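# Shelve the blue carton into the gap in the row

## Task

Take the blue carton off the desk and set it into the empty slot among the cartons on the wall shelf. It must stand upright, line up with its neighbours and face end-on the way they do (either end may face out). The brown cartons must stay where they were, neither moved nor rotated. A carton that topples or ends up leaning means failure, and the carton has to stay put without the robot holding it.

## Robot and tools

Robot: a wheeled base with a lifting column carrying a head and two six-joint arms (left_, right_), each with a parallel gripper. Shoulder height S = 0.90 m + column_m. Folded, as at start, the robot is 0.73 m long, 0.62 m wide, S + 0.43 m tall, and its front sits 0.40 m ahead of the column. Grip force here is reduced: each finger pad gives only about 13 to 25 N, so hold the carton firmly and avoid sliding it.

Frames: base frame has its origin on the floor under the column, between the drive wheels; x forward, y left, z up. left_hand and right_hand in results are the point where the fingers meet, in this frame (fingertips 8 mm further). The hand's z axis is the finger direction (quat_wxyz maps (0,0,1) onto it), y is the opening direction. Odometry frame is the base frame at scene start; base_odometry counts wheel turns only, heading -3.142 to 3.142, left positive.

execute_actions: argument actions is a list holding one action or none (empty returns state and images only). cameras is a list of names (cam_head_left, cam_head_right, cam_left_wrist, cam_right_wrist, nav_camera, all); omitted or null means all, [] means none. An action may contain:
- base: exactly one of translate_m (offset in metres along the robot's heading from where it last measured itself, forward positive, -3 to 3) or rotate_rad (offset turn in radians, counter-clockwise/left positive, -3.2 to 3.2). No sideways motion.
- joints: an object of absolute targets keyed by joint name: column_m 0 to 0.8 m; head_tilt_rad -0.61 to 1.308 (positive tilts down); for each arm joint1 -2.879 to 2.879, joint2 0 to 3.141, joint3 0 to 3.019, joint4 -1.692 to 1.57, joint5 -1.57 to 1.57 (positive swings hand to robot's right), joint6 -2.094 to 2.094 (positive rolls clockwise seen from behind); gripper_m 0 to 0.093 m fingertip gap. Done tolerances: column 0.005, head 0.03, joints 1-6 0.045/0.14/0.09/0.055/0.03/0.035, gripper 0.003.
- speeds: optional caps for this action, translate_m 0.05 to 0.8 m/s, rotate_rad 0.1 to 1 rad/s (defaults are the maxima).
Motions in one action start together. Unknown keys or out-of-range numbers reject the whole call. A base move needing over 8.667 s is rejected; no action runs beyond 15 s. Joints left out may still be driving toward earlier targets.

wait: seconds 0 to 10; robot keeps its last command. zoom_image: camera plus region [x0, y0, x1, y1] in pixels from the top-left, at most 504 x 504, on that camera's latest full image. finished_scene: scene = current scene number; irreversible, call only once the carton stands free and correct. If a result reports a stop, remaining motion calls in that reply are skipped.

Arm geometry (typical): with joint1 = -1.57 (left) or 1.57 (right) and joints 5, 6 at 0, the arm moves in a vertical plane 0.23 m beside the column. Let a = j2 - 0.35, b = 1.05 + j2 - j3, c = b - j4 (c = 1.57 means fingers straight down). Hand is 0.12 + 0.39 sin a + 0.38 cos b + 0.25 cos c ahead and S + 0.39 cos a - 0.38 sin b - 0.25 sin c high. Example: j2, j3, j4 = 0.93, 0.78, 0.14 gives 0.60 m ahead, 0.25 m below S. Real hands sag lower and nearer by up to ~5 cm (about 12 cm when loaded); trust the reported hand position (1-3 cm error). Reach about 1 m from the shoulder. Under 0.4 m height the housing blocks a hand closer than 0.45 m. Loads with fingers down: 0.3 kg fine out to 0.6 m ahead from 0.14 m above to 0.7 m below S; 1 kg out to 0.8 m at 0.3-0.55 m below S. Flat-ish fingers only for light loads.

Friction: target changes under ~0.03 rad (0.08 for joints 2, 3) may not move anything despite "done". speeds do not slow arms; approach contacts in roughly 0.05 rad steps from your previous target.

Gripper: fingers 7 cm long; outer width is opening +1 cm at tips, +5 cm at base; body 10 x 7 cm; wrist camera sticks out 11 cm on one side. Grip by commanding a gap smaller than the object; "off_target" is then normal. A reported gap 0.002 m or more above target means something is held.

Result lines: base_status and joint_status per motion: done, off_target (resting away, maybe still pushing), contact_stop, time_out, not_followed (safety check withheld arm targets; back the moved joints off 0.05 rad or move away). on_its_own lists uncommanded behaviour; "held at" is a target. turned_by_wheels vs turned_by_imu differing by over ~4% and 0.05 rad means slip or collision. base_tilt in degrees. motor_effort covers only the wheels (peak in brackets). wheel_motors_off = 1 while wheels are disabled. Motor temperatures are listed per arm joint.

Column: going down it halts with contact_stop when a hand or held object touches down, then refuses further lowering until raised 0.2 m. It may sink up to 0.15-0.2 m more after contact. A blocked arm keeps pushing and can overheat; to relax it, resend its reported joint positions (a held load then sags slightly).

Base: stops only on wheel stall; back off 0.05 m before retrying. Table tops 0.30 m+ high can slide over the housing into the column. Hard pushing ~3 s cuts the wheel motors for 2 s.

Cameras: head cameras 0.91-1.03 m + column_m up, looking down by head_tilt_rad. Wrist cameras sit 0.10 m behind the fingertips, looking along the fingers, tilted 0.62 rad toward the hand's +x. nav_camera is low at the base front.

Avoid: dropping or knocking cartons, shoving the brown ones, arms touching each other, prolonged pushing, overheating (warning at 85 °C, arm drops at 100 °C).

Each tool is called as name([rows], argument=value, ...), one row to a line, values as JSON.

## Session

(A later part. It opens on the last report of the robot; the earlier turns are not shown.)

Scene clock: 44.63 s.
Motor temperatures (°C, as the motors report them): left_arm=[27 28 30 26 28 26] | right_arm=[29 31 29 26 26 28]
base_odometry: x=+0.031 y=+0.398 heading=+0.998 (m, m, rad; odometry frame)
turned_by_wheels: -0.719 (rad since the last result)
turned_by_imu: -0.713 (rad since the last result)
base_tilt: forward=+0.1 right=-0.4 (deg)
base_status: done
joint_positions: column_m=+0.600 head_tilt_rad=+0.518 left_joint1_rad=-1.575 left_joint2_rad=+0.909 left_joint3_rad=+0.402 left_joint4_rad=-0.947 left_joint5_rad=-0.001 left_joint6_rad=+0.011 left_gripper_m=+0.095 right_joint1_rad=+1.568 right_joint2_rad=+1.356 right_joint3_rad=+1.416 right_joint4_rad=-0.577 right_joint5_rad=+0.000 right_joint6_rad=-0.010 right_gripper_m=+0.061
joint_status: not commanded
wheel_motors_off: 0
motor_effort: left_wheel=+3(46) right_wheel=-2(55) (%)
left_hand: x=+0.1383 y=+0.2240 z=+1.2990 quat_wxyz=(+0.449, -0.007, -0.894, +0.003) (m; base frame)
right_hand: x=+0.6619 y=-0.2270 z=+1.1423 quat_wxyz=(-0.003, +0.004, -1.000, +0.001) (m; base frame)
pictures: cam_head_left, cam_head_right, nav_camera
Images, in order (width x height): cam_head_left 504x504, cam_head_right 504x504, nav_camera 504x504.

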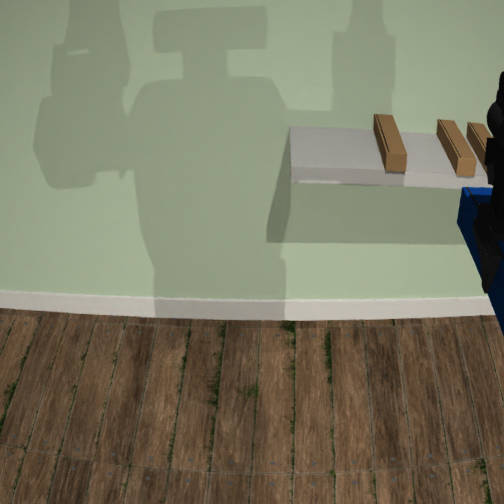

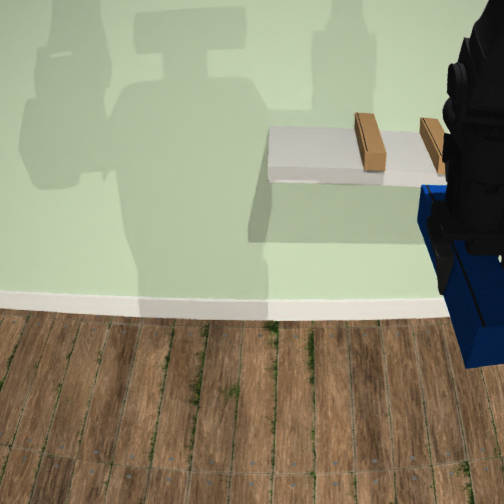

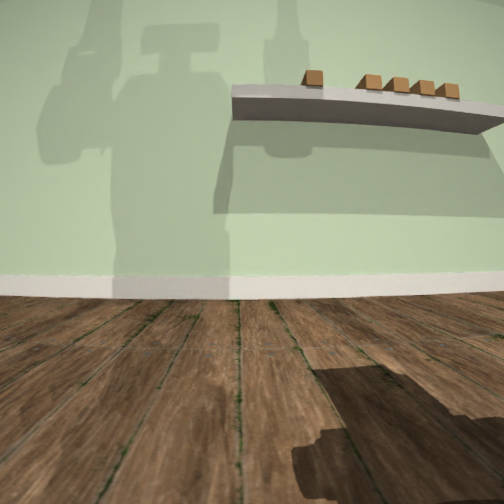

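execute_actions([
  {"base":{"rotate_rad":-0.235},"speeds":{"rotate_rad":0.6}},
], cameras=[])

execute_actions([
  {"base":{"translate_m":0.6},"speeds":{"translate_m":0.5}},
], cameras=[])

execute_actions([
  {"base":{"rotate_rad":0.235},"speeds":{"rotate_rad":0.6},"joints":{"head_tilt_rad":0.7}},
], cameras=["cam_head_left","cam_head_right","nav_camera","cam_right_wrist"])

Scene clock: 46.47 s.
Motor temperatures (°C, as the motors report them): left_arm=[27 28 30 26 28 26] | right_arm=[29 31 29 26 26 28]
base_odometry: x=+0.031 y=+0.398 heading=+0.764 (m, m, rad; odometry frame)
turned_by_wheels: -0.234 (rad since the last result)
turned_by_imu: -0.233 (rad since the last result)
base_tilt: forward=+0.1 right=-0.3 (deg)
base_status: done
joint_positions: column_m=+0.600 head_tilt_rad=+0.518 left_joint1_rad=-1.575 left_joint2_rad=+0.909 left_joint3_rad=+0.402 left_joint4_rad=-0.947 left_joint5_rad=-0.001 left_joint6_rad=+0.011 left_gripper_m=+0.095 right_joint1_rad=+1.568 right_joint2_rad=+1.356 right_joint3_rad=+1.416 right_joint4_rad=-0.577 right_joint5_rad=+0.000 right_joint6_rad=-0.010 right_gripper_m=+0.061
joint_status: not commanded
wheel_motors_off: 0
motor_effort: left_wheel=+3(31) right_wheel=-6(33) (%)
left_hand: x=+0.1383 y=+0.2240 z=+1.2990 quat_wxyz=(+0.449, -0.007, -0.894, +0.003) (m; base frame)
right_hand: x=+0.6619 y=-0.2272 z=+1.1423 quat_wxyz=(-0.003, +0.004, -1.000, +0.001) (m; base frame)
pictures: none
No camera images: the call's "cameras" was empty. Leave "cameras" out to get every camera's image.

Scene clock: 49.33 s.
Motor temperatures (°C, as the motors report them): left_arm=[27 28 30 26 28 26] | right_arm=[29 31 29 26 26 28]
base_odometry: x=+0.464 y=+0.813 heading=+0.763 (m, m, rad; odometry frame)
turned_by_wheels: -0.001 (rad since the last result)
turned_by_imu: +0.002 (rad since the last result)
base_tilt: forward=+0.1 right=-0.2 (deg)
base_status: done
joint_positions: column_m=+0.600 head_tilt_rad=+0.518 left_joint1_rad=-1.575 left_joint2_rad=+0.909 left_joint3_rad=+0.401 left_joint4_rad=-0.947 left_joint5_rad=-0.001 left_joint6_rad=+0.011 left_gripper_m=+0.095 right_joint1_rad=+1.568 right_joint2_rad=+1.356 right_joint3_rad=+1.417 right_joint4_rad=-0.577 right_joint5_rad=+0.000 right_joint6_rad=-0.010 right_gripper_m=+0.061
joint_status: not commanded
wheel_motors_off: 0
motor_effort: left_wheel=-1(54) right_wheel=+4(46) (%)
left_hand: x=+0.1381 y=+0.2240 z=+1.2991 quat_wxyz=(+0.449, -0.007, -0.894, +0.003) (m; base frame)
right_hand: x=+0.6624 y=-0.2272 z=+1.1424 quat_wxyz=(-0.004, +0.004, -1.000, +0.001) (m; base frame)
pictures: none
No camera images: the call's "cameras" was empty. Leave "cameras" out to get every camera's image.

Scene clock: 50.83 s.
Motor temperatures (°C, as the motors report them): left_arm=[27 28 30 26 28 26] | right_arm=[29 31 29 26 26 28]
base_odometry: x=+0.464 y=+0.814 heading=+0.996 (m, m, rad; odometry frame)
turned_by_wheels: +0.234 (rad since the last result)
turned_by_imu: +0.232 (rad since the last result)
base_tilt: forward=+0.0 right=-0.2 (deg)
base_status: done
joint_positions: column_m=+0.600 head_tilt_rad=+0.702 left_joint1_rad=-1.575 left_joint2_rad=+0.909 left_joint3_rad=+0.401 left_joint4_rad=-0.947 left_joint5_rad=-0.001 left_joint6_rad=+0.011 left_gripper_m=+0.095 right_joint1_rad=+1.571 right_joint2_rad=+1.356 right_joint3_rad=+1.417 right_joint4_rad=-0.577 right_joint5_rad=+0.000 right_joint6_rad=-0.010 right_gripper_m=+0.061
joint_status: all done
wheel_motors_off: 0
motor_effort: left_wheel=-2(54) right_wheel=-2(34) (%)
left_hand: x=+0.1381 y=+0.2240 z=+1.2991 quat_wxyz=(+0.449, -0.007, -0.894, +0.003) (m; base frame)
right_hand: x=+0.6624 y=-0.2256 z=+1.1424 quat_wxyz=(-0.004, +0.005, -1.000, +0.000) (m; base frame)
pictures: cam_head_left, cam_head_right, cam_right_wrist, nav_camera
Images, in order (width x height): cam_head_left 504x504, cam_head_right 504x504, cam_right_wrist 504x504, nav_camera 504x504.

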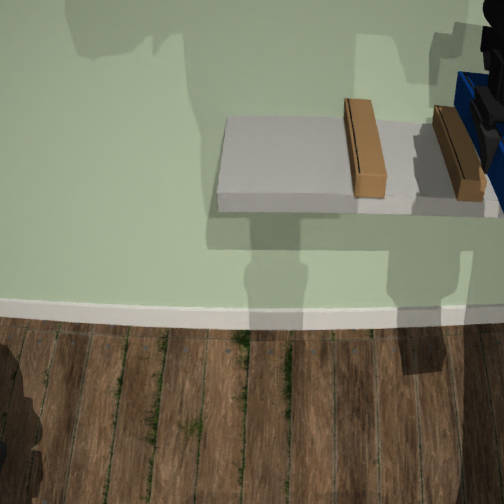

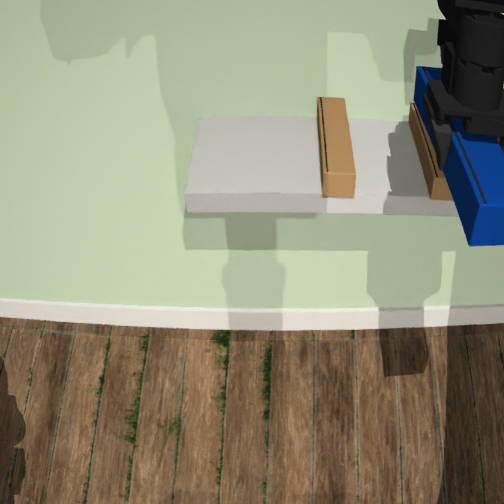

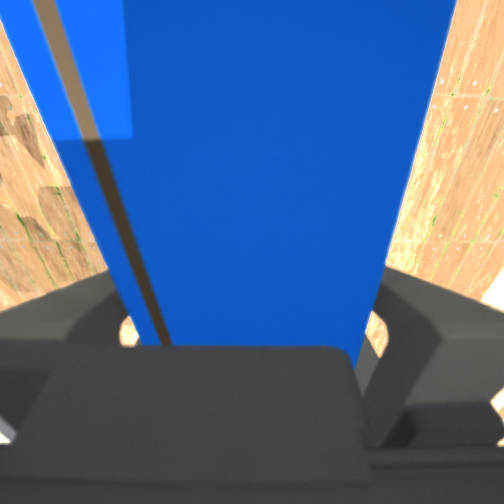

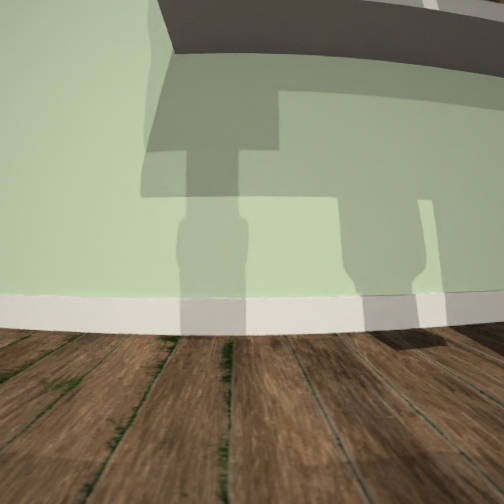

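execute_actions([
  {"base":{"rotate_rad":-0.032},"speeds":{"rotate_rad":0.2},"joints":{"right_joint6_rad":-0.05}},
], cameras=[])

execute_actions([
  {"base":{"translate_m":0.36},"speeds":{"translate_m":0.3},"joints":{"head_tilt_rad":0.95,"column_m":0.5}},
], cameras=["cam_head_left","cam_head_right","cam_right_wrist"])

Scene clock: 51.93 s.
Motor temperatures (°C, as the motors report them): left_arm=[27 28 30 26 28 26] | right_arm=[29 31 29 26 26 28]
base_odometry: x=+0.464 y=+0.813 heading=+0.965 (m, m, rad; odometry frame)
turned_by_wheels: -0.031 (rad since the last result)
turned_by_imu: -0.031 (rad since the last result)
base_tilt: forward=+0.1 right=-0.3 (deg)
base_status: done
joint_positions: column_m=+0.600 head_tilt_rad=+0.702 left_joint1_rad=-1.575 left_joint2_rad=+0.909 left_joint3_rad=+0.401 left_joint4_rad=-0.947 left_joint5_rad=-0.001 left_joint6_rad=+0.011 left_gripper_m=+0.095 right_joint1_rad=+1.568 right_joint2_rad=+1.356 right_joint3_rad=+1.417 right_joint4_rad=-0.577 right_joint5_rad=+0.000 right_joint6_rad=-0.044 right_gripper_m=+0.061
joint_status: all done
wheel_motors_off: 0
motor_effort: left_wheel=+1(37) right_wheel=+1(11) (%)
left_hand: x=+0.1381 y=+0.2240 z=+1.2991 quat_wxyz=(+0.449, -0.007, -0.894, +0.003) (m; base frame)
right_hand: x=+0.6624 y=-0.2270 z=+1.1424 quat_wxyz=(-0.004, +0.021, -1.000, +0.001) (m; base frame)
pictures: none
No camera images: the call's "cameras" was empty. Leave "cameras" out to get every camera's image.

Scene clock: 54.43 s.
Motor temperatures (°C, as the motors report them): left_arm=[27 28 30 26 28 26] | right_arm=[29 31 29 26 26 28]
base_odometry: x=+0.669 y=+1.109 heading=+0.967 (m, m, rad; odometry frame)
turned_by_wheels: +0.001 (rad since the last result)
turned_by_imu: +0.003 (rad since the last result)
base_tilt: forward=+0.1 right=-0.4 (deg)
base_status: done
joint_positions: column_m=+0.500 head_tilt_rad=+0.951 left_joint1_rad=-1.575 left_joint2_rad=+0.909 left_joint3_rad=+0.402 left_joint4_rad=-0.947 left_joint5_rad=-0.001 left_joint6_rad=+0.011 left_gripper_m=+0.095 right_joint1_rad=+1.568 right_joint2_rad=+1.356 right_joint3_rad=+1.417 right_joint4_rad=-0.577 right_joint5_rad=+0.000 right_joint6_rad=-0.044 right_gripper_m=+0.061
joint_status: all done
wheel_motors_off: 0
motor_effort: left_wheel=+1(61) right_wheel=-2(40) (%)
left_hand: x=+0.1383 y=+0.2240 z=+1.1991 quat_wxyz=(+0.449, -0.007, -0.894, +0.003) (m; base frame)
right_hand: x=+0.6625 y=-0.2270 z=+1.0426 quat_wxyz=(-0.004, +0.021, -1.000, +0.001) (m; base frame)
pictures: cam_head_left, cam_head_right, cam_right_wrist
Images, in order (width x height): cam_head_left 504x504, cam_head_right 504x504, cam_right_wrist 504x504.

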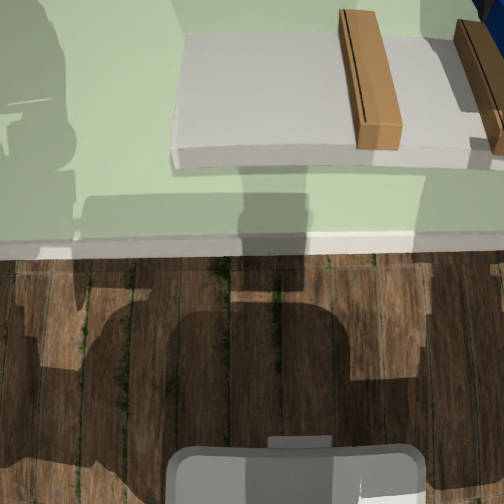

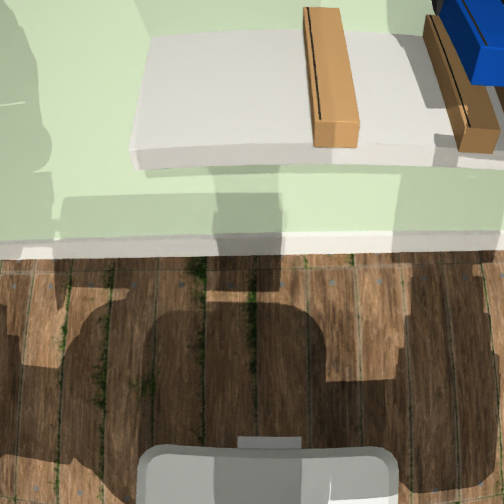

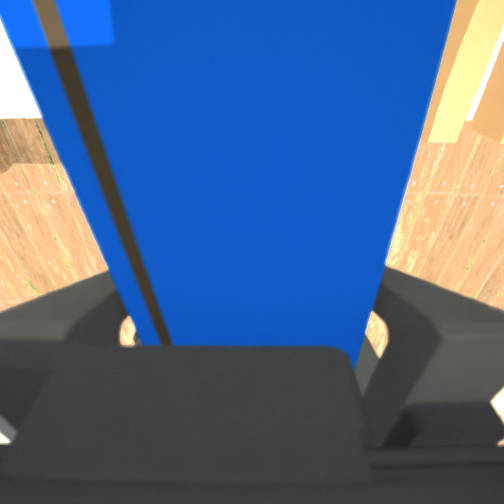

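execute_actions([
  {"base":{"rotate_rad":0.025},"speeds":{"rotate_rad":0.2},"joints":{"right_joint6_rad":0.0}},
], cameras=[])

execute_actions([
  {"base":{"translate_m":0.12},"speeds":{"translate_m":0.15},"joints":{"head_tilt_rad":0.85,"column_m":0.43}},
], cameras=["cam_head_left","cam_head_right","cam_right_wrist"])

Scene clock: 55.57 s.
Motor temperatures (°C, as the motors report them): left_arm=[27 27 30 26 28 26] | right_arm=[29 31 29 26 26 28]
base_odometry: x=+0.669 y=+1.109 heading=+0.990 (m, m, rad; odometry frame)
turned_by_wheels: +0.023 (rad since the last result)
turned_by_imu: +0.023 (rad since the last result)
base_tilt: forward=+0.1 right=-0.3 (deg)
base_status: done
joint_positions: column_m=+0.500 head_tilt_rad=+0.951 left_joint1_rad=-1.575 left_joint2_rad=+0.909 left_joint3_rad=+0.402 left_joint4_rad=-0.947 left_joint5_rad=-0.001 left_joint6_rad=+0.011 left_gripper_m=+0.095 right_joint1_rad=+1.572 right_joint2_rad=+1.356 right_joint3_rad=+1.417 right_joint4_rad=-0.577 right_joint5_rad=+0.000 right_joint6_rad=-0.007 right_gripper_m=+0.061
joint_status: all done
wheel_motors_off: 0
motor_effort: left_wheel=-1(42) right_wheel=+1(38) (%)
left_hand: x=+0.1383 y=+0.2240 z=+1.1991 quat_wxyz=(+0.449, -0.007, -0.894, +0.003) (m; base frame)
right_hand: x=+0.6625 y=-0.2247 z=+1.0426 quat_wxyz=(-0.004, +0.004, -1.000, +0.000) (m; base frame)
pictures: none
No camera images: the call's "cameras" was empty. Leave "cameras" out to get every camera's image.

Scene clock: 57.37 s.
Motor temperatures (°C, as the motors report them): left_arm=[27 27 30 26 28 26] | right_arm=[29 31 29 26 26 28]
base_odometry: x=+0.735 y=+1.210 heading=+0.991 (m, m, rad; odometry frame)
turned_by_wheels: +0.001 (rad since the last result)
turned_by_imu: +0.002 (rad since the last result)
base_tilt: forward=+0.0 right=-0.4 (deg)
base_status: done
joint_positions: column_m=+0.430 head_tilt_rad=+0.864 left_joint1_rad=-1.575 left_joint2_rad=+0.909 left_joint3_rad=+0.401 left_joint4_rad=-0.947 left_joint5_rad=-0.001 left_joint6_rad=+0.011 left_gripper_m=+0.095 right_joint1_rad=+1.575 right_joint2_rad=+1.368 right_joint3_rad=+1.417 right_joint4_rad=-0.599 right_joint5_rad=-0.005 right_joint6_rad=-0.009 right_gripper_m=+0.060
joint_status: all done
wheel_motors_off: 0
motor_effort: left_wheel=+1(48) right_wheel=-2(33) (%)
left_hand: x=+0.1381 y=+0.2240 z=+1.1292 quat_wxyz=(+0.449, -0.007, -0.894, +0.003) (m; base frame)
right_hand: x=+0.6527 y=-0.2220 z=+0.9664 quat_wxyz=(+0.013, +0.005, -1.000, -0.004) (m; base frame)
pictures: cam_head_left, cam_head_right, cam_right_wrist
Images, in order (width x height): cam_head_left 504x504, cam_head_right 504x504, cam_right_wrist 504x504.

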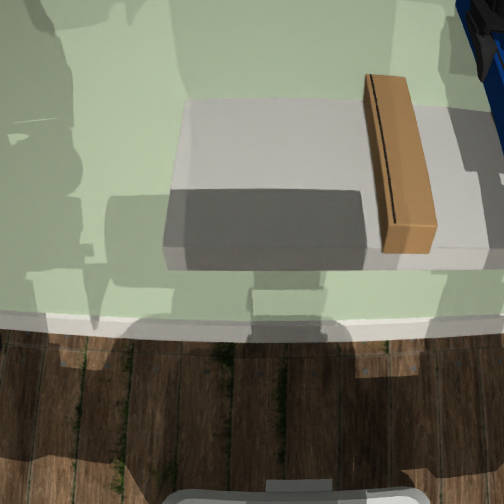

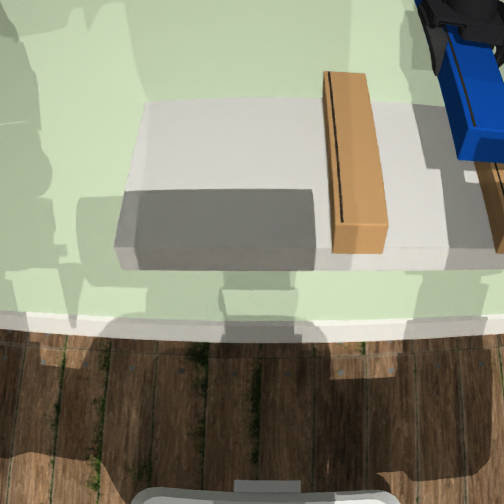

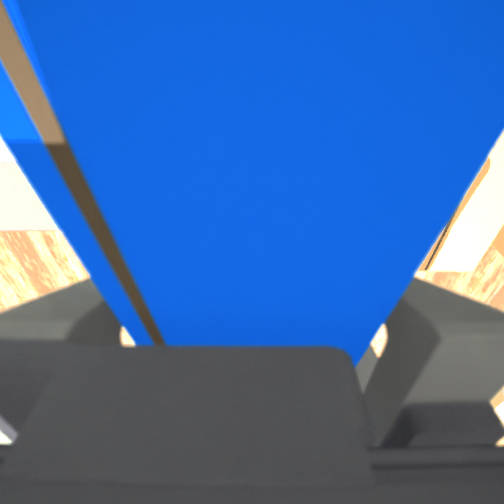

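execute_actions([
  {"base":{"translate_m":-0.05},"speeds":{"translate_m":0.06}},
], cameras=[])

execute_actions([
  {"base":{"rotate_rad":0.03},"speeds":{"rotate_rad":0.15},"joints":{"right_joint6_rad":0.035,"right_joint1_rad":1.57,"right_joint2_rad":1.35,"right_joint3_rad":1.44,"right_joint4_rad":-0.59}},
], cameras=[])

execute_actions([
  {"joints":{"column_m":0.36,"head_tilt_rad":0.8}},
], cameras=["cam_head_left","cam_head_right","cam_right_wrist"])

Scene clock: 59.13 s.
Motor temperatures (°C, as the motors report them): left_arm=[27 27 30 26 28 26] | right_arm=[29 31 29 26 26 28]
base_odometry: x=+0.707 y=+1.168 heading=+0.989 (m, m, rad; odometry frame)
turned_by_wheels: -0.002 (rad since the last result)
turned_by_imu: -0.001 (rad since the last result)
base_tilt: forward=+0.2 right=-0.3 (deg)
base_status: done
joint_positions: column_m=+0.430 head_tilt_rad=+0.864 left_joint1_rad=-1.575 left_joint2_rad=+0.909 left_joint3_rad=+0.400 left_joint4_rad=-0.947 left_joint5_rad=-0.001 left_joint6_rad=+0.011 left_gripper_m=+0.095 right_joint1_rad=+1.575 right_joint2_rad=+1.365 right_joint3_rad=+1.417 right_joint4_rad=-0.599 right_joint5_rad=-0.002 right_joint6_rad=-0.009 right_gripper_m=+0.060
joint_status: not commanded
wheel_motors_off: 0
motor_effort: left_wheel=-2(27) right_wheel=+1(40) (%)
left_hand: x=+0.1373 y=+0.2240 z=+1.1295 quat_wxyz=(+0.450, -0.007, -0.893, +0.003) (m; base frame)
right_hand: x=+0.6537 y=-0.2224 z=+0.9678 quat_wxyz=(+0.012, +0.005, -1.000, -0.003) (m; base frame)
pictures: none
No camera images: the call's "cameras" was empty. Leave "cameras" out to get every camera's image.

Scene clock: 59.93 s.
Motor temperatures (°C, as the motors report them): left_arm=[27 27 30 26 28 26] | right_arm=[29 31 29 26 26 28]
base_odometry: x=+0.707 y=+1.168 heading=+1.017 (m, m, rad; odometry frame)
turned_by_wheels: +0.028 (rad since the last result)
turned_by_imu: +0.028 (rad since the last result)
base_tilt: forward=+0.1 right=-0.3 (deg)
base_status: done
joint_positions: column_m=+0.430 head_tilt_rad=+0.864 left_joint1_rad=-1.575 left_joint2_rad=+0.909 left_joint3_rad=+0.400 left_joint4_rad=-0.947 left_joint5_rad=-0.001 left_joint6_rad=+0.011 left_gripper_m=+0.095 right_joint1_rad=+1.571 right_joint2_rad=+1.365 right_joint3_rad=+1.417 right_joint4_rad=-0.599 right_joint5_rad=-0.001 right_joint6_rad=+0.025 right_gripper_m=+0.060
joint_status: all done
wheel_motors_off: 0
motor_effort: left_wheel=+0(50) right_wheel=-1(47) (%)
left_hand: x=+0.1373 y=+0.2240 z=+1.1295 quat_wxyz=(+0.450, -0.007, -0.893, +0.003) (m; base frame)
right_hand: x=+0.6537 y=-0.2249 z=+0.9678 quat_wxyz=(+0.012, -0.012, -1.000, -0.001) (m; base frame)
pictures: none
No camera images: the call's "cameras" was empty. Leave "cameras" out to get every camera's image.

Scene clock: 61.43 s.
Motor temperatures (°C, as the motors report them): left_arm=[27 27 30 26 28 26] | right_arm=[29 32 29 26 26 28]
base_odometry: x=+0.707 y=+1.168 heading=+1.017 (m, m, rad; odometry frame)
turned_by_wheels: +0.000 (rad since the last result)
turned_by_imu: +0.001 (rad since the last result)
base_tilt: forward=+0.1 right=-0.3 (deg)
base_status: not commanded
joint_positions: column_m=+0.360 head_tilt_rad=+0.816 left_joint1_rad=-1.575 left_joint2_rad=+0.909 left_joint3_rad=+0.400 left_joint4_rad=-0.947 left_joint5_rad=-0.001 left_joint6_rad=+0.011 left_gripper_m=+0.095 right_joint1_rad=+1.571 right_joint2_rad=+1.364 right_joint3_rad=+1.417 right_joint4_rad=-0.599 right_joint5_rad=-0.001 right_joint6_rad=+0.025 right_gripper_m=+0.060
joint_status: all done
wheel_motors_off: 0
motor_effort: left_wheel=-2(2) right_wheel=+3(2) (%)
left_hand: x=+0.1373 y=+0.2240 z=+1.0595 quat_wxyz=(+0.450, -0.007, -0.893, +0.003) (m; base frame)
right_hand: x=+0.6541 y=-0.2249 z=+0.8984 quat_wxyz=(+0.011, -0.012, -1.000, -0.001) (m; base frame)
pictures: cam_head_left, cam_head_right, cam_right_wrist
Images, in order (width x height): cam_head_left 504x504, cam_head_right 504x504, cam_right_wrist 504x504.

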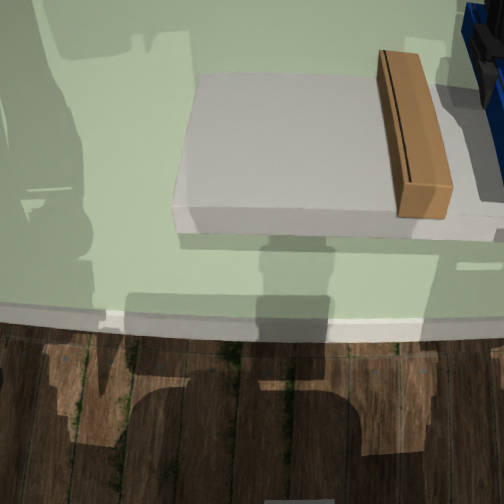

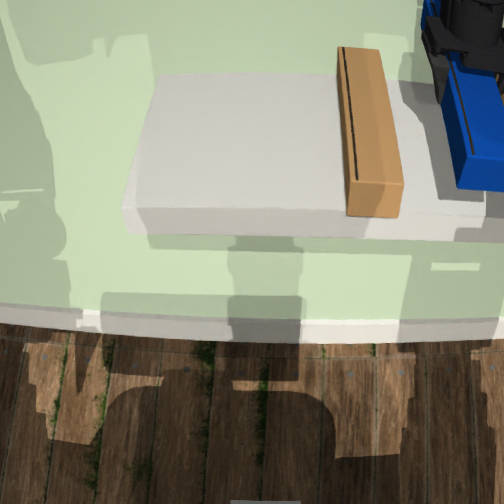

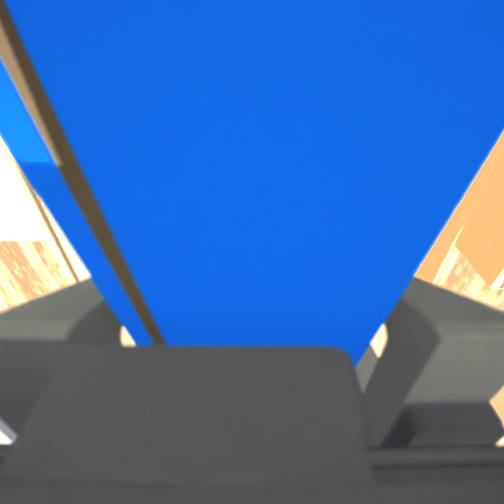

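execute_actions([
  {"joints":{"column_m":0.345}},
])

Scene clock: 62.73 s.
Motor temperatures (°C, as the motors report them): left_arm=[27 27 30 26 28 26] | right_arm=[29 32 29 26 26 28]
base_odometry: x=+0.707 y=+1.168 heading=+1.017 (m, m, rad; odometry frame)
turned_by_wheels: +0.000 (rad since the last result)
turned_by_imu: +0.001 (rad since the last result)
base_tilt: forward=+0.2 right=-0.4 (deg)
base_status: not commanded
joint_positions: column_m=+0.345 head_tilt_rad=+0.815 left_joint1_rad=-1.575 left_joint2_rad=+0.909 left_joint3_rad=+0.400 left_joint4_rad=-0.947 left_joint5_rad=-0.001 left_joint6_rad=+0.011 left_gripper_m=+0.095 right_joint1_rad=+1.571 right_joint2_rad=+1.364 right_joint3_rad=+1.417 right_joint4_rad=-0.599 right_joint5_rad=-0.001 right_joint6_rad=+0.025 right_gripper_m=+0.060
joint_status: all done
wheel_motors_off: 0
motor_effort: left_wheel=-2(3) right_wheel=+4(5) (%)
left_hand: x=+0.1373 y=+0.2240 z=+1.0445 quat_wxyz=(+0.450, -0.007, -0.893, +0.003) (m; base frame)
right_hand: x=+0.6543 y=-0.2249 z=+0.8836 quat_wxyz=(+0.011, -0.012, -1.000, -0.001) (m; base frame)
pictures: cam_head_left, cam_head_right, cam_left_wrist, cam_right_wrist, nav_camera
Images, in order (width x height): cam_head_left 504x504, cam_head_right 504x504, cam_left_wrist 504x504, cam_right_wrist 504x504, nav_camera 504x504.

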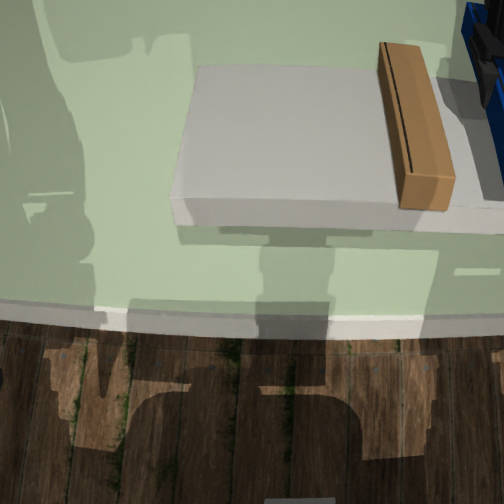

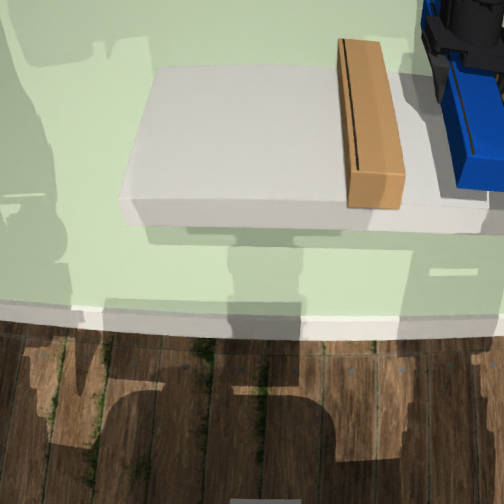

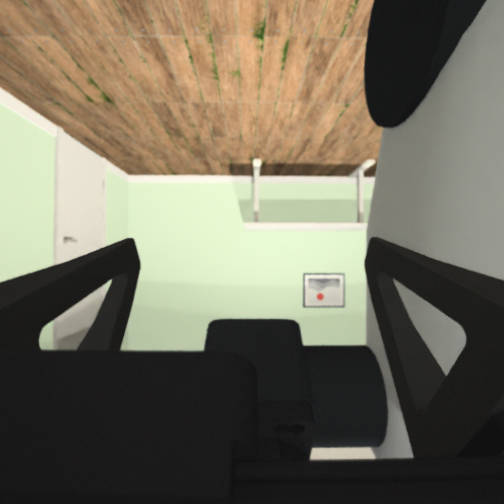

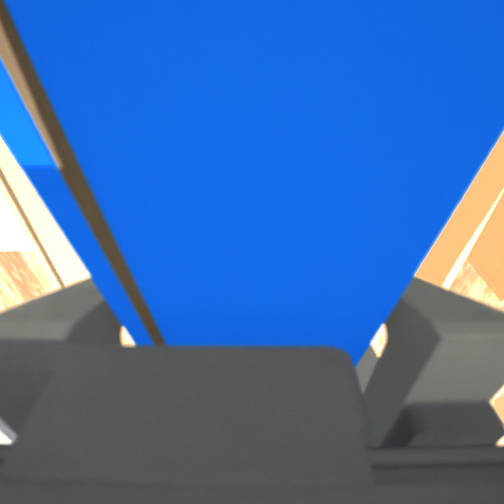

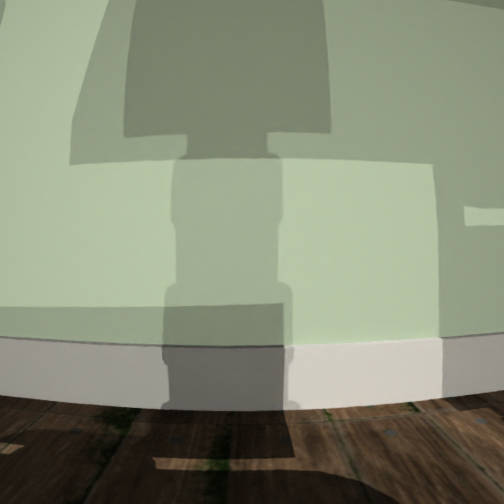

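execute_actions([
  {"joints":{"column_m":0.32}},
], cameras=["cam_head_right","cam_right_wrist"])

execute_actions([
  {"joints":{"column_m":0.30}},
], cameras=["cam_head_right","cam_right_wrist"])

Scene clock: 63.73 s.
Motor temperatures (°C, as the motors report them): left_arm=[27 27 30 26 28 26] | right_arm=[29 32 29 26 26 28]
base_odometry: x=+0.707 y=+1.168 heading=+1.017 (m, m, rad; odometry frame)
turned_by_wheels: +0.000 (rad since the last result)
turned_by_imu: +0.000 (rad since the last result)
base_tilt: forward=+0.2 right=-0.4 (deg)
base_status: not commanded
joint_positions: column_m=+0.320 head_tilt_rad=+0.815 left_joint1_rad=-1.575 left_joint2_rad=+0.909 left_joint3_rad=+0.400 left_joint4_rad=-0.947 left_joint5_rad=-0.001 left_joint6_rad=+0.011 left_gripper_m=+0.095 right_joint1_rad=+1.571 right_joint2_rad=+1.363 right_joint3_rad=+1.417 right_joint4_rad=-0.599 right_joint5_rad=-0.001 right_joint6_rad=+0.025 right_gripper_m=+0.060
joint_status: all done
wheel_motors_off: 0
motor_effort: left_wheel=-2(3) right_wheel=+4(4) (%)
left_hand: x=+0.1373 y=+0.2240 z=+1.0195 quat_wxyz=(+0.450, -0.007, -0.893, +0.003) (m; base frame)
right_hand: x=+0.6544 y=-0.2249 z=+0.8588 quat_wxyz=(+0.011, -0.012, -1.000, -0.001) (m; base frame)
pictures: cam_head_right, cam_right_wrist
Images, in order (width x height): cam_head_right 504x504, cam_right_wrist 504x504.

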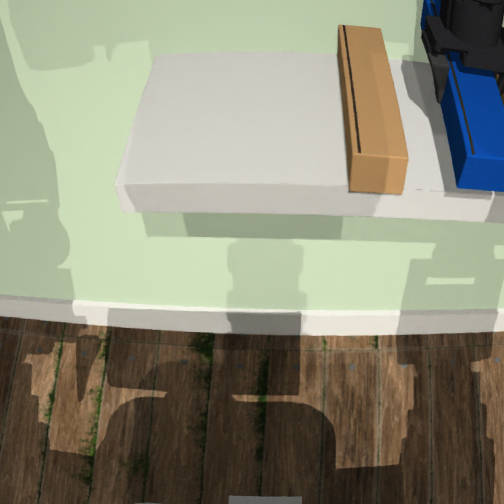

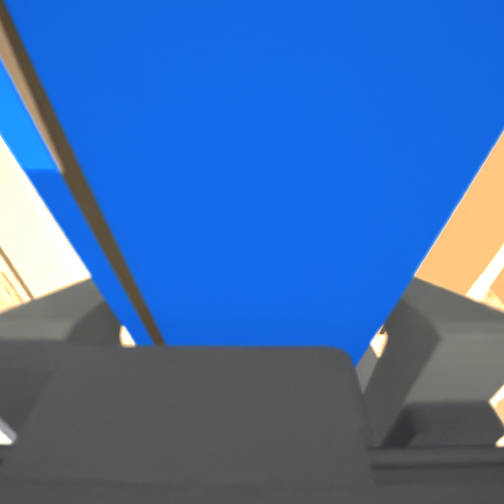

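Scene clock: 64.60 s.
Motor temperatures (°C, as the motors report them): left_arm=[27 27 30 26 28 26] | right_arm=[29 32 29 26 26 28]
base_odometry: x=+0.707 y=+1.168 heading=+1.017 (m, m, rad; odometry frame)
turned_by_wheels: +0.000 (rad since the last result)
turned_by_imu: +0.000 (rad since the last result)
base_tilt: forward=+0.1 right=-0.4 (deg)
base_status: not commanded
joint_positions: column_m=+0.300 head_tilt_rad=+0.815 left_joint1_rad=-1.575 left_joint2_rad=+0.909 left_joint3_rad=+0.400 left_joint4_rad=-0.947 left_joint5_rad=-0.001 left_joint6_rad=+0.011 left_gripper_m=+0.095 right_joint1_rad=+1.571 right_joint2_rad=+1.362 right_joint3_rad=+1.417 right_joint4_rad=-0.599 right_joint5_rad=-0.001 right_joint6_rad=+0.025 right_gripper_m=+0.060
joint_status: all done
wheel_motors_off: 0
motor_effort: left_wheel=-3(2) right_wheel=+4(5) (%)
left_hand: x=+0.1373 y=+0.2240 z=+0.9995 quat_wxyz=(+0.450, -0.007, -0.893, +0.003) (m; base frame)
right_hand: x=+0.6547 y=-0.2249 z=+0.8392 quat_wxyz=(+0.010, -0.012, -1.000, -0.001) (m; base frame)
pictures: cam_head_right, cam_right_wrist
Images, in order (width x height): cam_head_right 504x504, cam_right_wrist 504x504.

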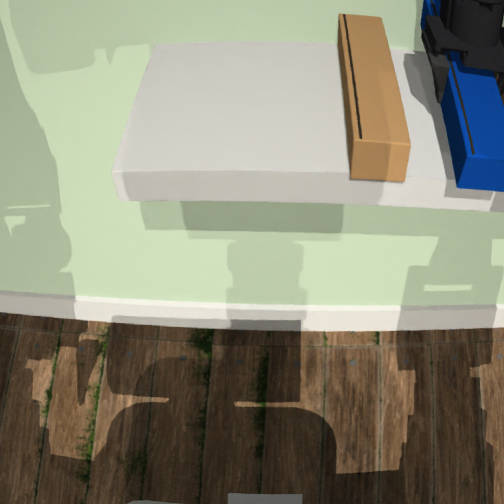

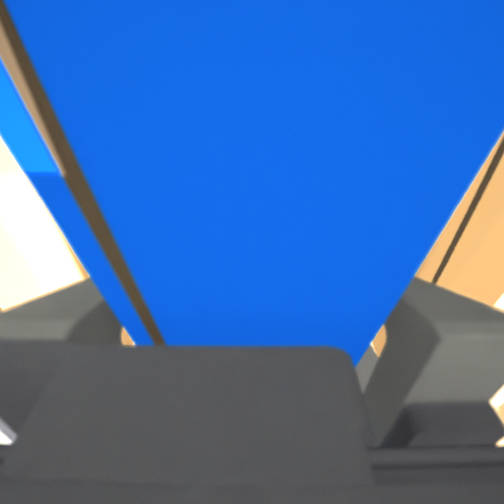

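execute_actions([
  {"base":{"rotate_rad":0.03},"joints":{"right_joint6_rad":0.07}},
], cameras=[])

execute_actions([
  {"joints":{"column_m":0.285}},
], cameras=["cam_head_right","cam_right_wrist"])

Scene clock: 65.57 s.
Motor temperatures (°C, as the motors report them): left_arm=[27 27 30 26 28 26] | right_arm=[29 32 29 26 26 28]
base_odometry: x=+0.707 y=+1.168 heading=+1.045 (m, m, rad; odometry frame)
turned_by_wheels: +0.028 (rad since the last result)
turned_by_imu: +0.028 (rad since the last result)
base_tilt: forward=+0.3 right=-0.3 (deg)
base_status: done
joint_positions: column_m=+0.300 head_tilt_rad=+0.815 left_joint1_rad=-1.575 left_joint2_rad=+0.909 left_joint3_rad=+0.400 left_joint4_rad=-0.947 left_joint5_rad=-0.001 left_joint6_rad=+0.011 left_gripper_m=+0.095 right_joint1_rad=+1.571 right_joint2_rad=+1.362 right_joint3_rad=+1.417 right_joint4_rad=-0.599 right_joint5_rad=-0.001 right_joint6_rad=+0.059 right_gripper_m=+0.060
joint_status: all done
wheel_motors_off: 0
motor_effort: left_wheel=+0(57) right_wheel=+0(45) (%)
left_hand: x=+0.1373 y=+0.2240 z=+0.9995 quat_wxyz=(+0.450, -0.007, -0.893, +0.003) (m; base frame)
right_hand: x=+0.6547 y=-0.2250 z=+0.8392 quat_wxyz=(+0.010, -0.029, -1.000, +0.000) (m; base frame)
pictures: none
No camera images: the call's "cameras" was empty. Leave "cameras" out to get every camera's image.

Scene clock: 66.33 s.
Motor temperatures (°C, as the motors report them): left_arm=[27 27 30 26 28 26] | right_arm=[29 32 29 26 26 28]
base_odometry: x=+0.707 y=+1.168 heading=+1.044 (m, m, rad; odometry frame)
turned_by_wheels: +0.000 (rad since the last result)
turned_by_imu: +0.000 (rad since the last result)
base_tilt: forward=+0.1 right=-0.4 (deg)
base_status: not commanded
joint_positions: column_m=+0.285 head_tilt_rad=+0.815 left_joint1_rad=-1.575 left_joint2_rad=+0.909 left_joint3_rad=+0.400 left_joint4_rad=-0.947 left_joint5_rad=-0.001 left_joint6_rad=+0.011 left_gripper_m=+0.095 right_joint1_rad=+1.571 right_joint2_rad=+1.362 right_joint3_rad=+1.417 right_joint4_rad=-0.599 right_joint5_rad=-0.001 right_joint6_rad=+0.059 right_gripper_m=+0.060
joint_status: all done
wheel_motors_off: 0
motor_effort: left_wheel=-2(2) right_wheel=+4(2) (%)
left_hand: x=+0.1373 y=+0.2240 z=+0.9845 quat_wxyz=(+0.450, -0.007, -0.893, +0.003) (m; base frame)
right_hand: x=+0.6547 y=-0.2250 z=+0.8242 quat_wxyz=(+0.010, -0.029, -1.000, +0.000) (m; base frame)
pictures: cam_head_right, cam_right_wrist
Images, in order (width x height): cam_head_right 504x504, cam_right_wrist 504x504.

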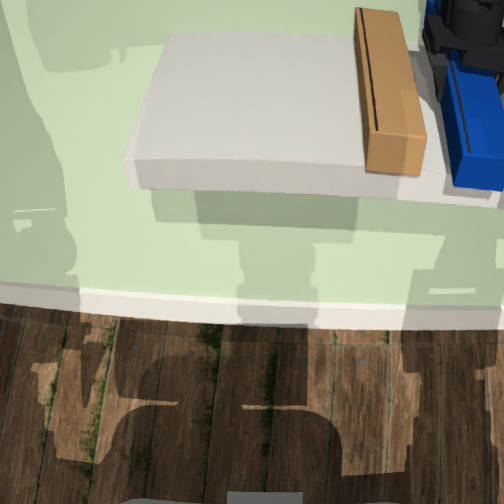

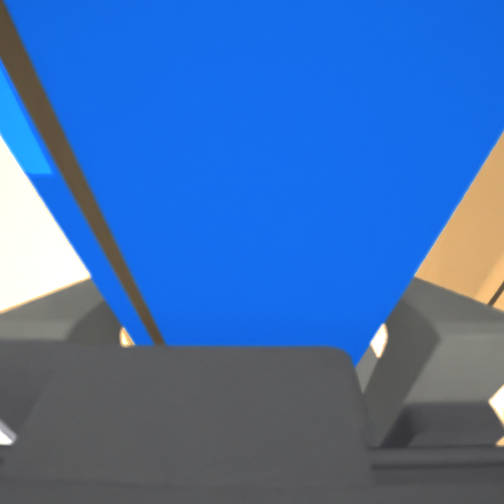

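execute_actions([
  {"joints":{"column_m":0.265}},
], cameras=["cam_head_right","cam_right_wrist"])

execute_actions([
  {"joints":{"column_m":0.25}},
], cameras=["cam_head_right","cam_right_wrist"])

Scene clock: 73.80 s.
Motor temperatures (°C, as the motors report them): left_arm=[27 27 30 26 28 26] | right_arm=[29 32 29 26 26 28]
base_odometry: x=+0.707 y=+1.168 heading=+1.044 (m, m, rad; odometry frame)
turned_by_wheels: +0.000 (rad since the last result)
turned_by_imu: +0.002 (rad since the last result)
base_tilt: forward=+0.2 right=-0.3 (deg)
base_status: not commanded
joint_positions: column_m=+0.265 head_tilt_rad=+0.815 left_joint1_rad=-1.575 left_joint2_rad=+0.909 left_joint3_rad=+0.400 left_joint4_rad=-0.947 left_joint5_rad=-0.001 left_joint6_rad=+0.011 left_gripper_m=+0.095 right_joint1_rad=+1.571 right_joint2_rad=+1.362 right_joint3_rad=+1.417 right_joint4_rad=-0.599 right_joint5_rad=-0.001 right_joint6_rad=+0.059 right_gripper_m=+0.060
joint_status: all done
wheel_motors_off: 0
motor_effort: left_wheel=-2(2) right_wheel=+5(4) (%)
left_hand: x=+0.1373 y=+0.2240 z=+0.9645 quat_wxyz=(+0.450, -0.007, -0.893, +0.003) (m; base frame)
right_hand: x=+0.6548 y=-0.2250 z=+0.8044 quat_wxyz=(+0.010, -0.029, -1.000, +0.000) (m; base frame)
pictures: cam_head_right, cam_right_wrist
Images, in order (width x height): cam_head_right 504x504, cam_right_wrist 504x504.

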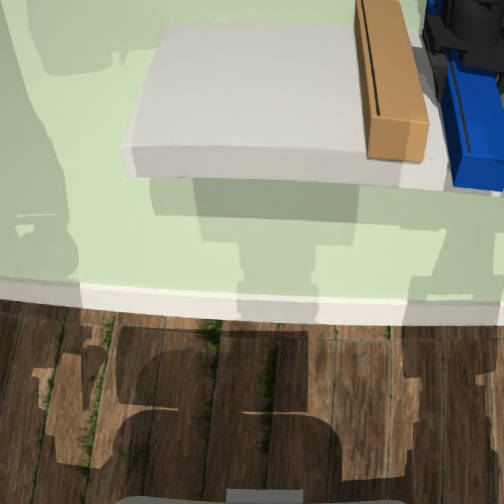

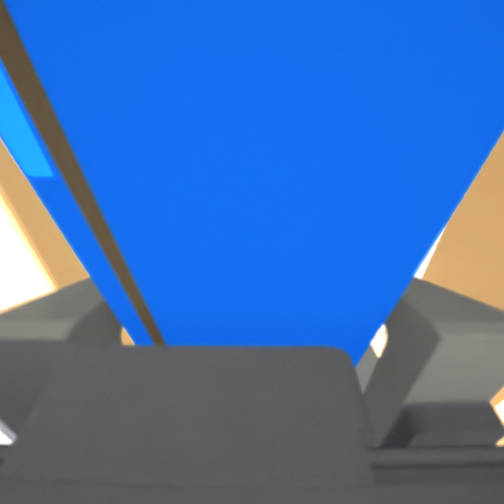

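Scene clock: 74.57 s.
Motor temperatures (°C, as the motors report them): left_arm=[27 27 30 26 28 26] | right_arm=[29 32 29 26 26 28]
base_odometry: x=+0.707 y=+1.168 heading=+1.044 (m, m, rad; odometry frame)
turned_by_wheels: +0.000 (rad since the last result)
turned_by_imu: +0.000 (rad since the last result)
base_tilt: forward=+0.2 right=-0.4 (deg)
base_status: not commanded
joint_positions: column_m=+0.250 head_tilt_rad=+0.815 left_joint1_rad=-1.575 left_joint2_rad=+0.909 left_joint3_rad=+0.400 left_joint4_rad=-0.947 left_joint5_rad=-0.001 left_joint6_rad=+0.011 left_gripper_m=+0.095 right_joint1_rad=+1.571 right_joint2_rad=+1.361 right_joint3_rad=+1.417 right_joint4_rad=-0.599 right_joint5_rad=-0.001 right_joint6_rad=+0.059 right_gripper_m=+0.060
joint_status: all done
wheel_motors_off: 0
motor_effort: left_wheel=-2(2) right_wheel=+4(5) (%)
left_hand: x=+0.1373 y=+0.2240 z=+0.9495 quat_wxyz=(+0.450, -0.007, -0.893, +0.003) (m; base frame)
right_hand: x=+0.6551 y=-0.2250 z=+0.7898 quat_wxyz=(+0.010, -0.029, -1.000, +0.000) (m; base frame)
pictures: cam_head_right, cam_right_wrist
Images, in order (width x height): cam_head_right 504x504, cam_right_wrist 504x504.

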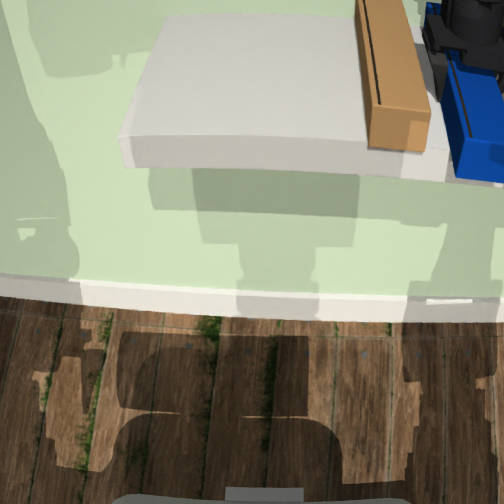

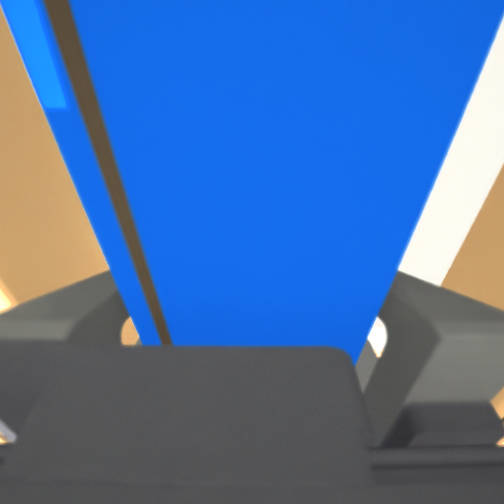

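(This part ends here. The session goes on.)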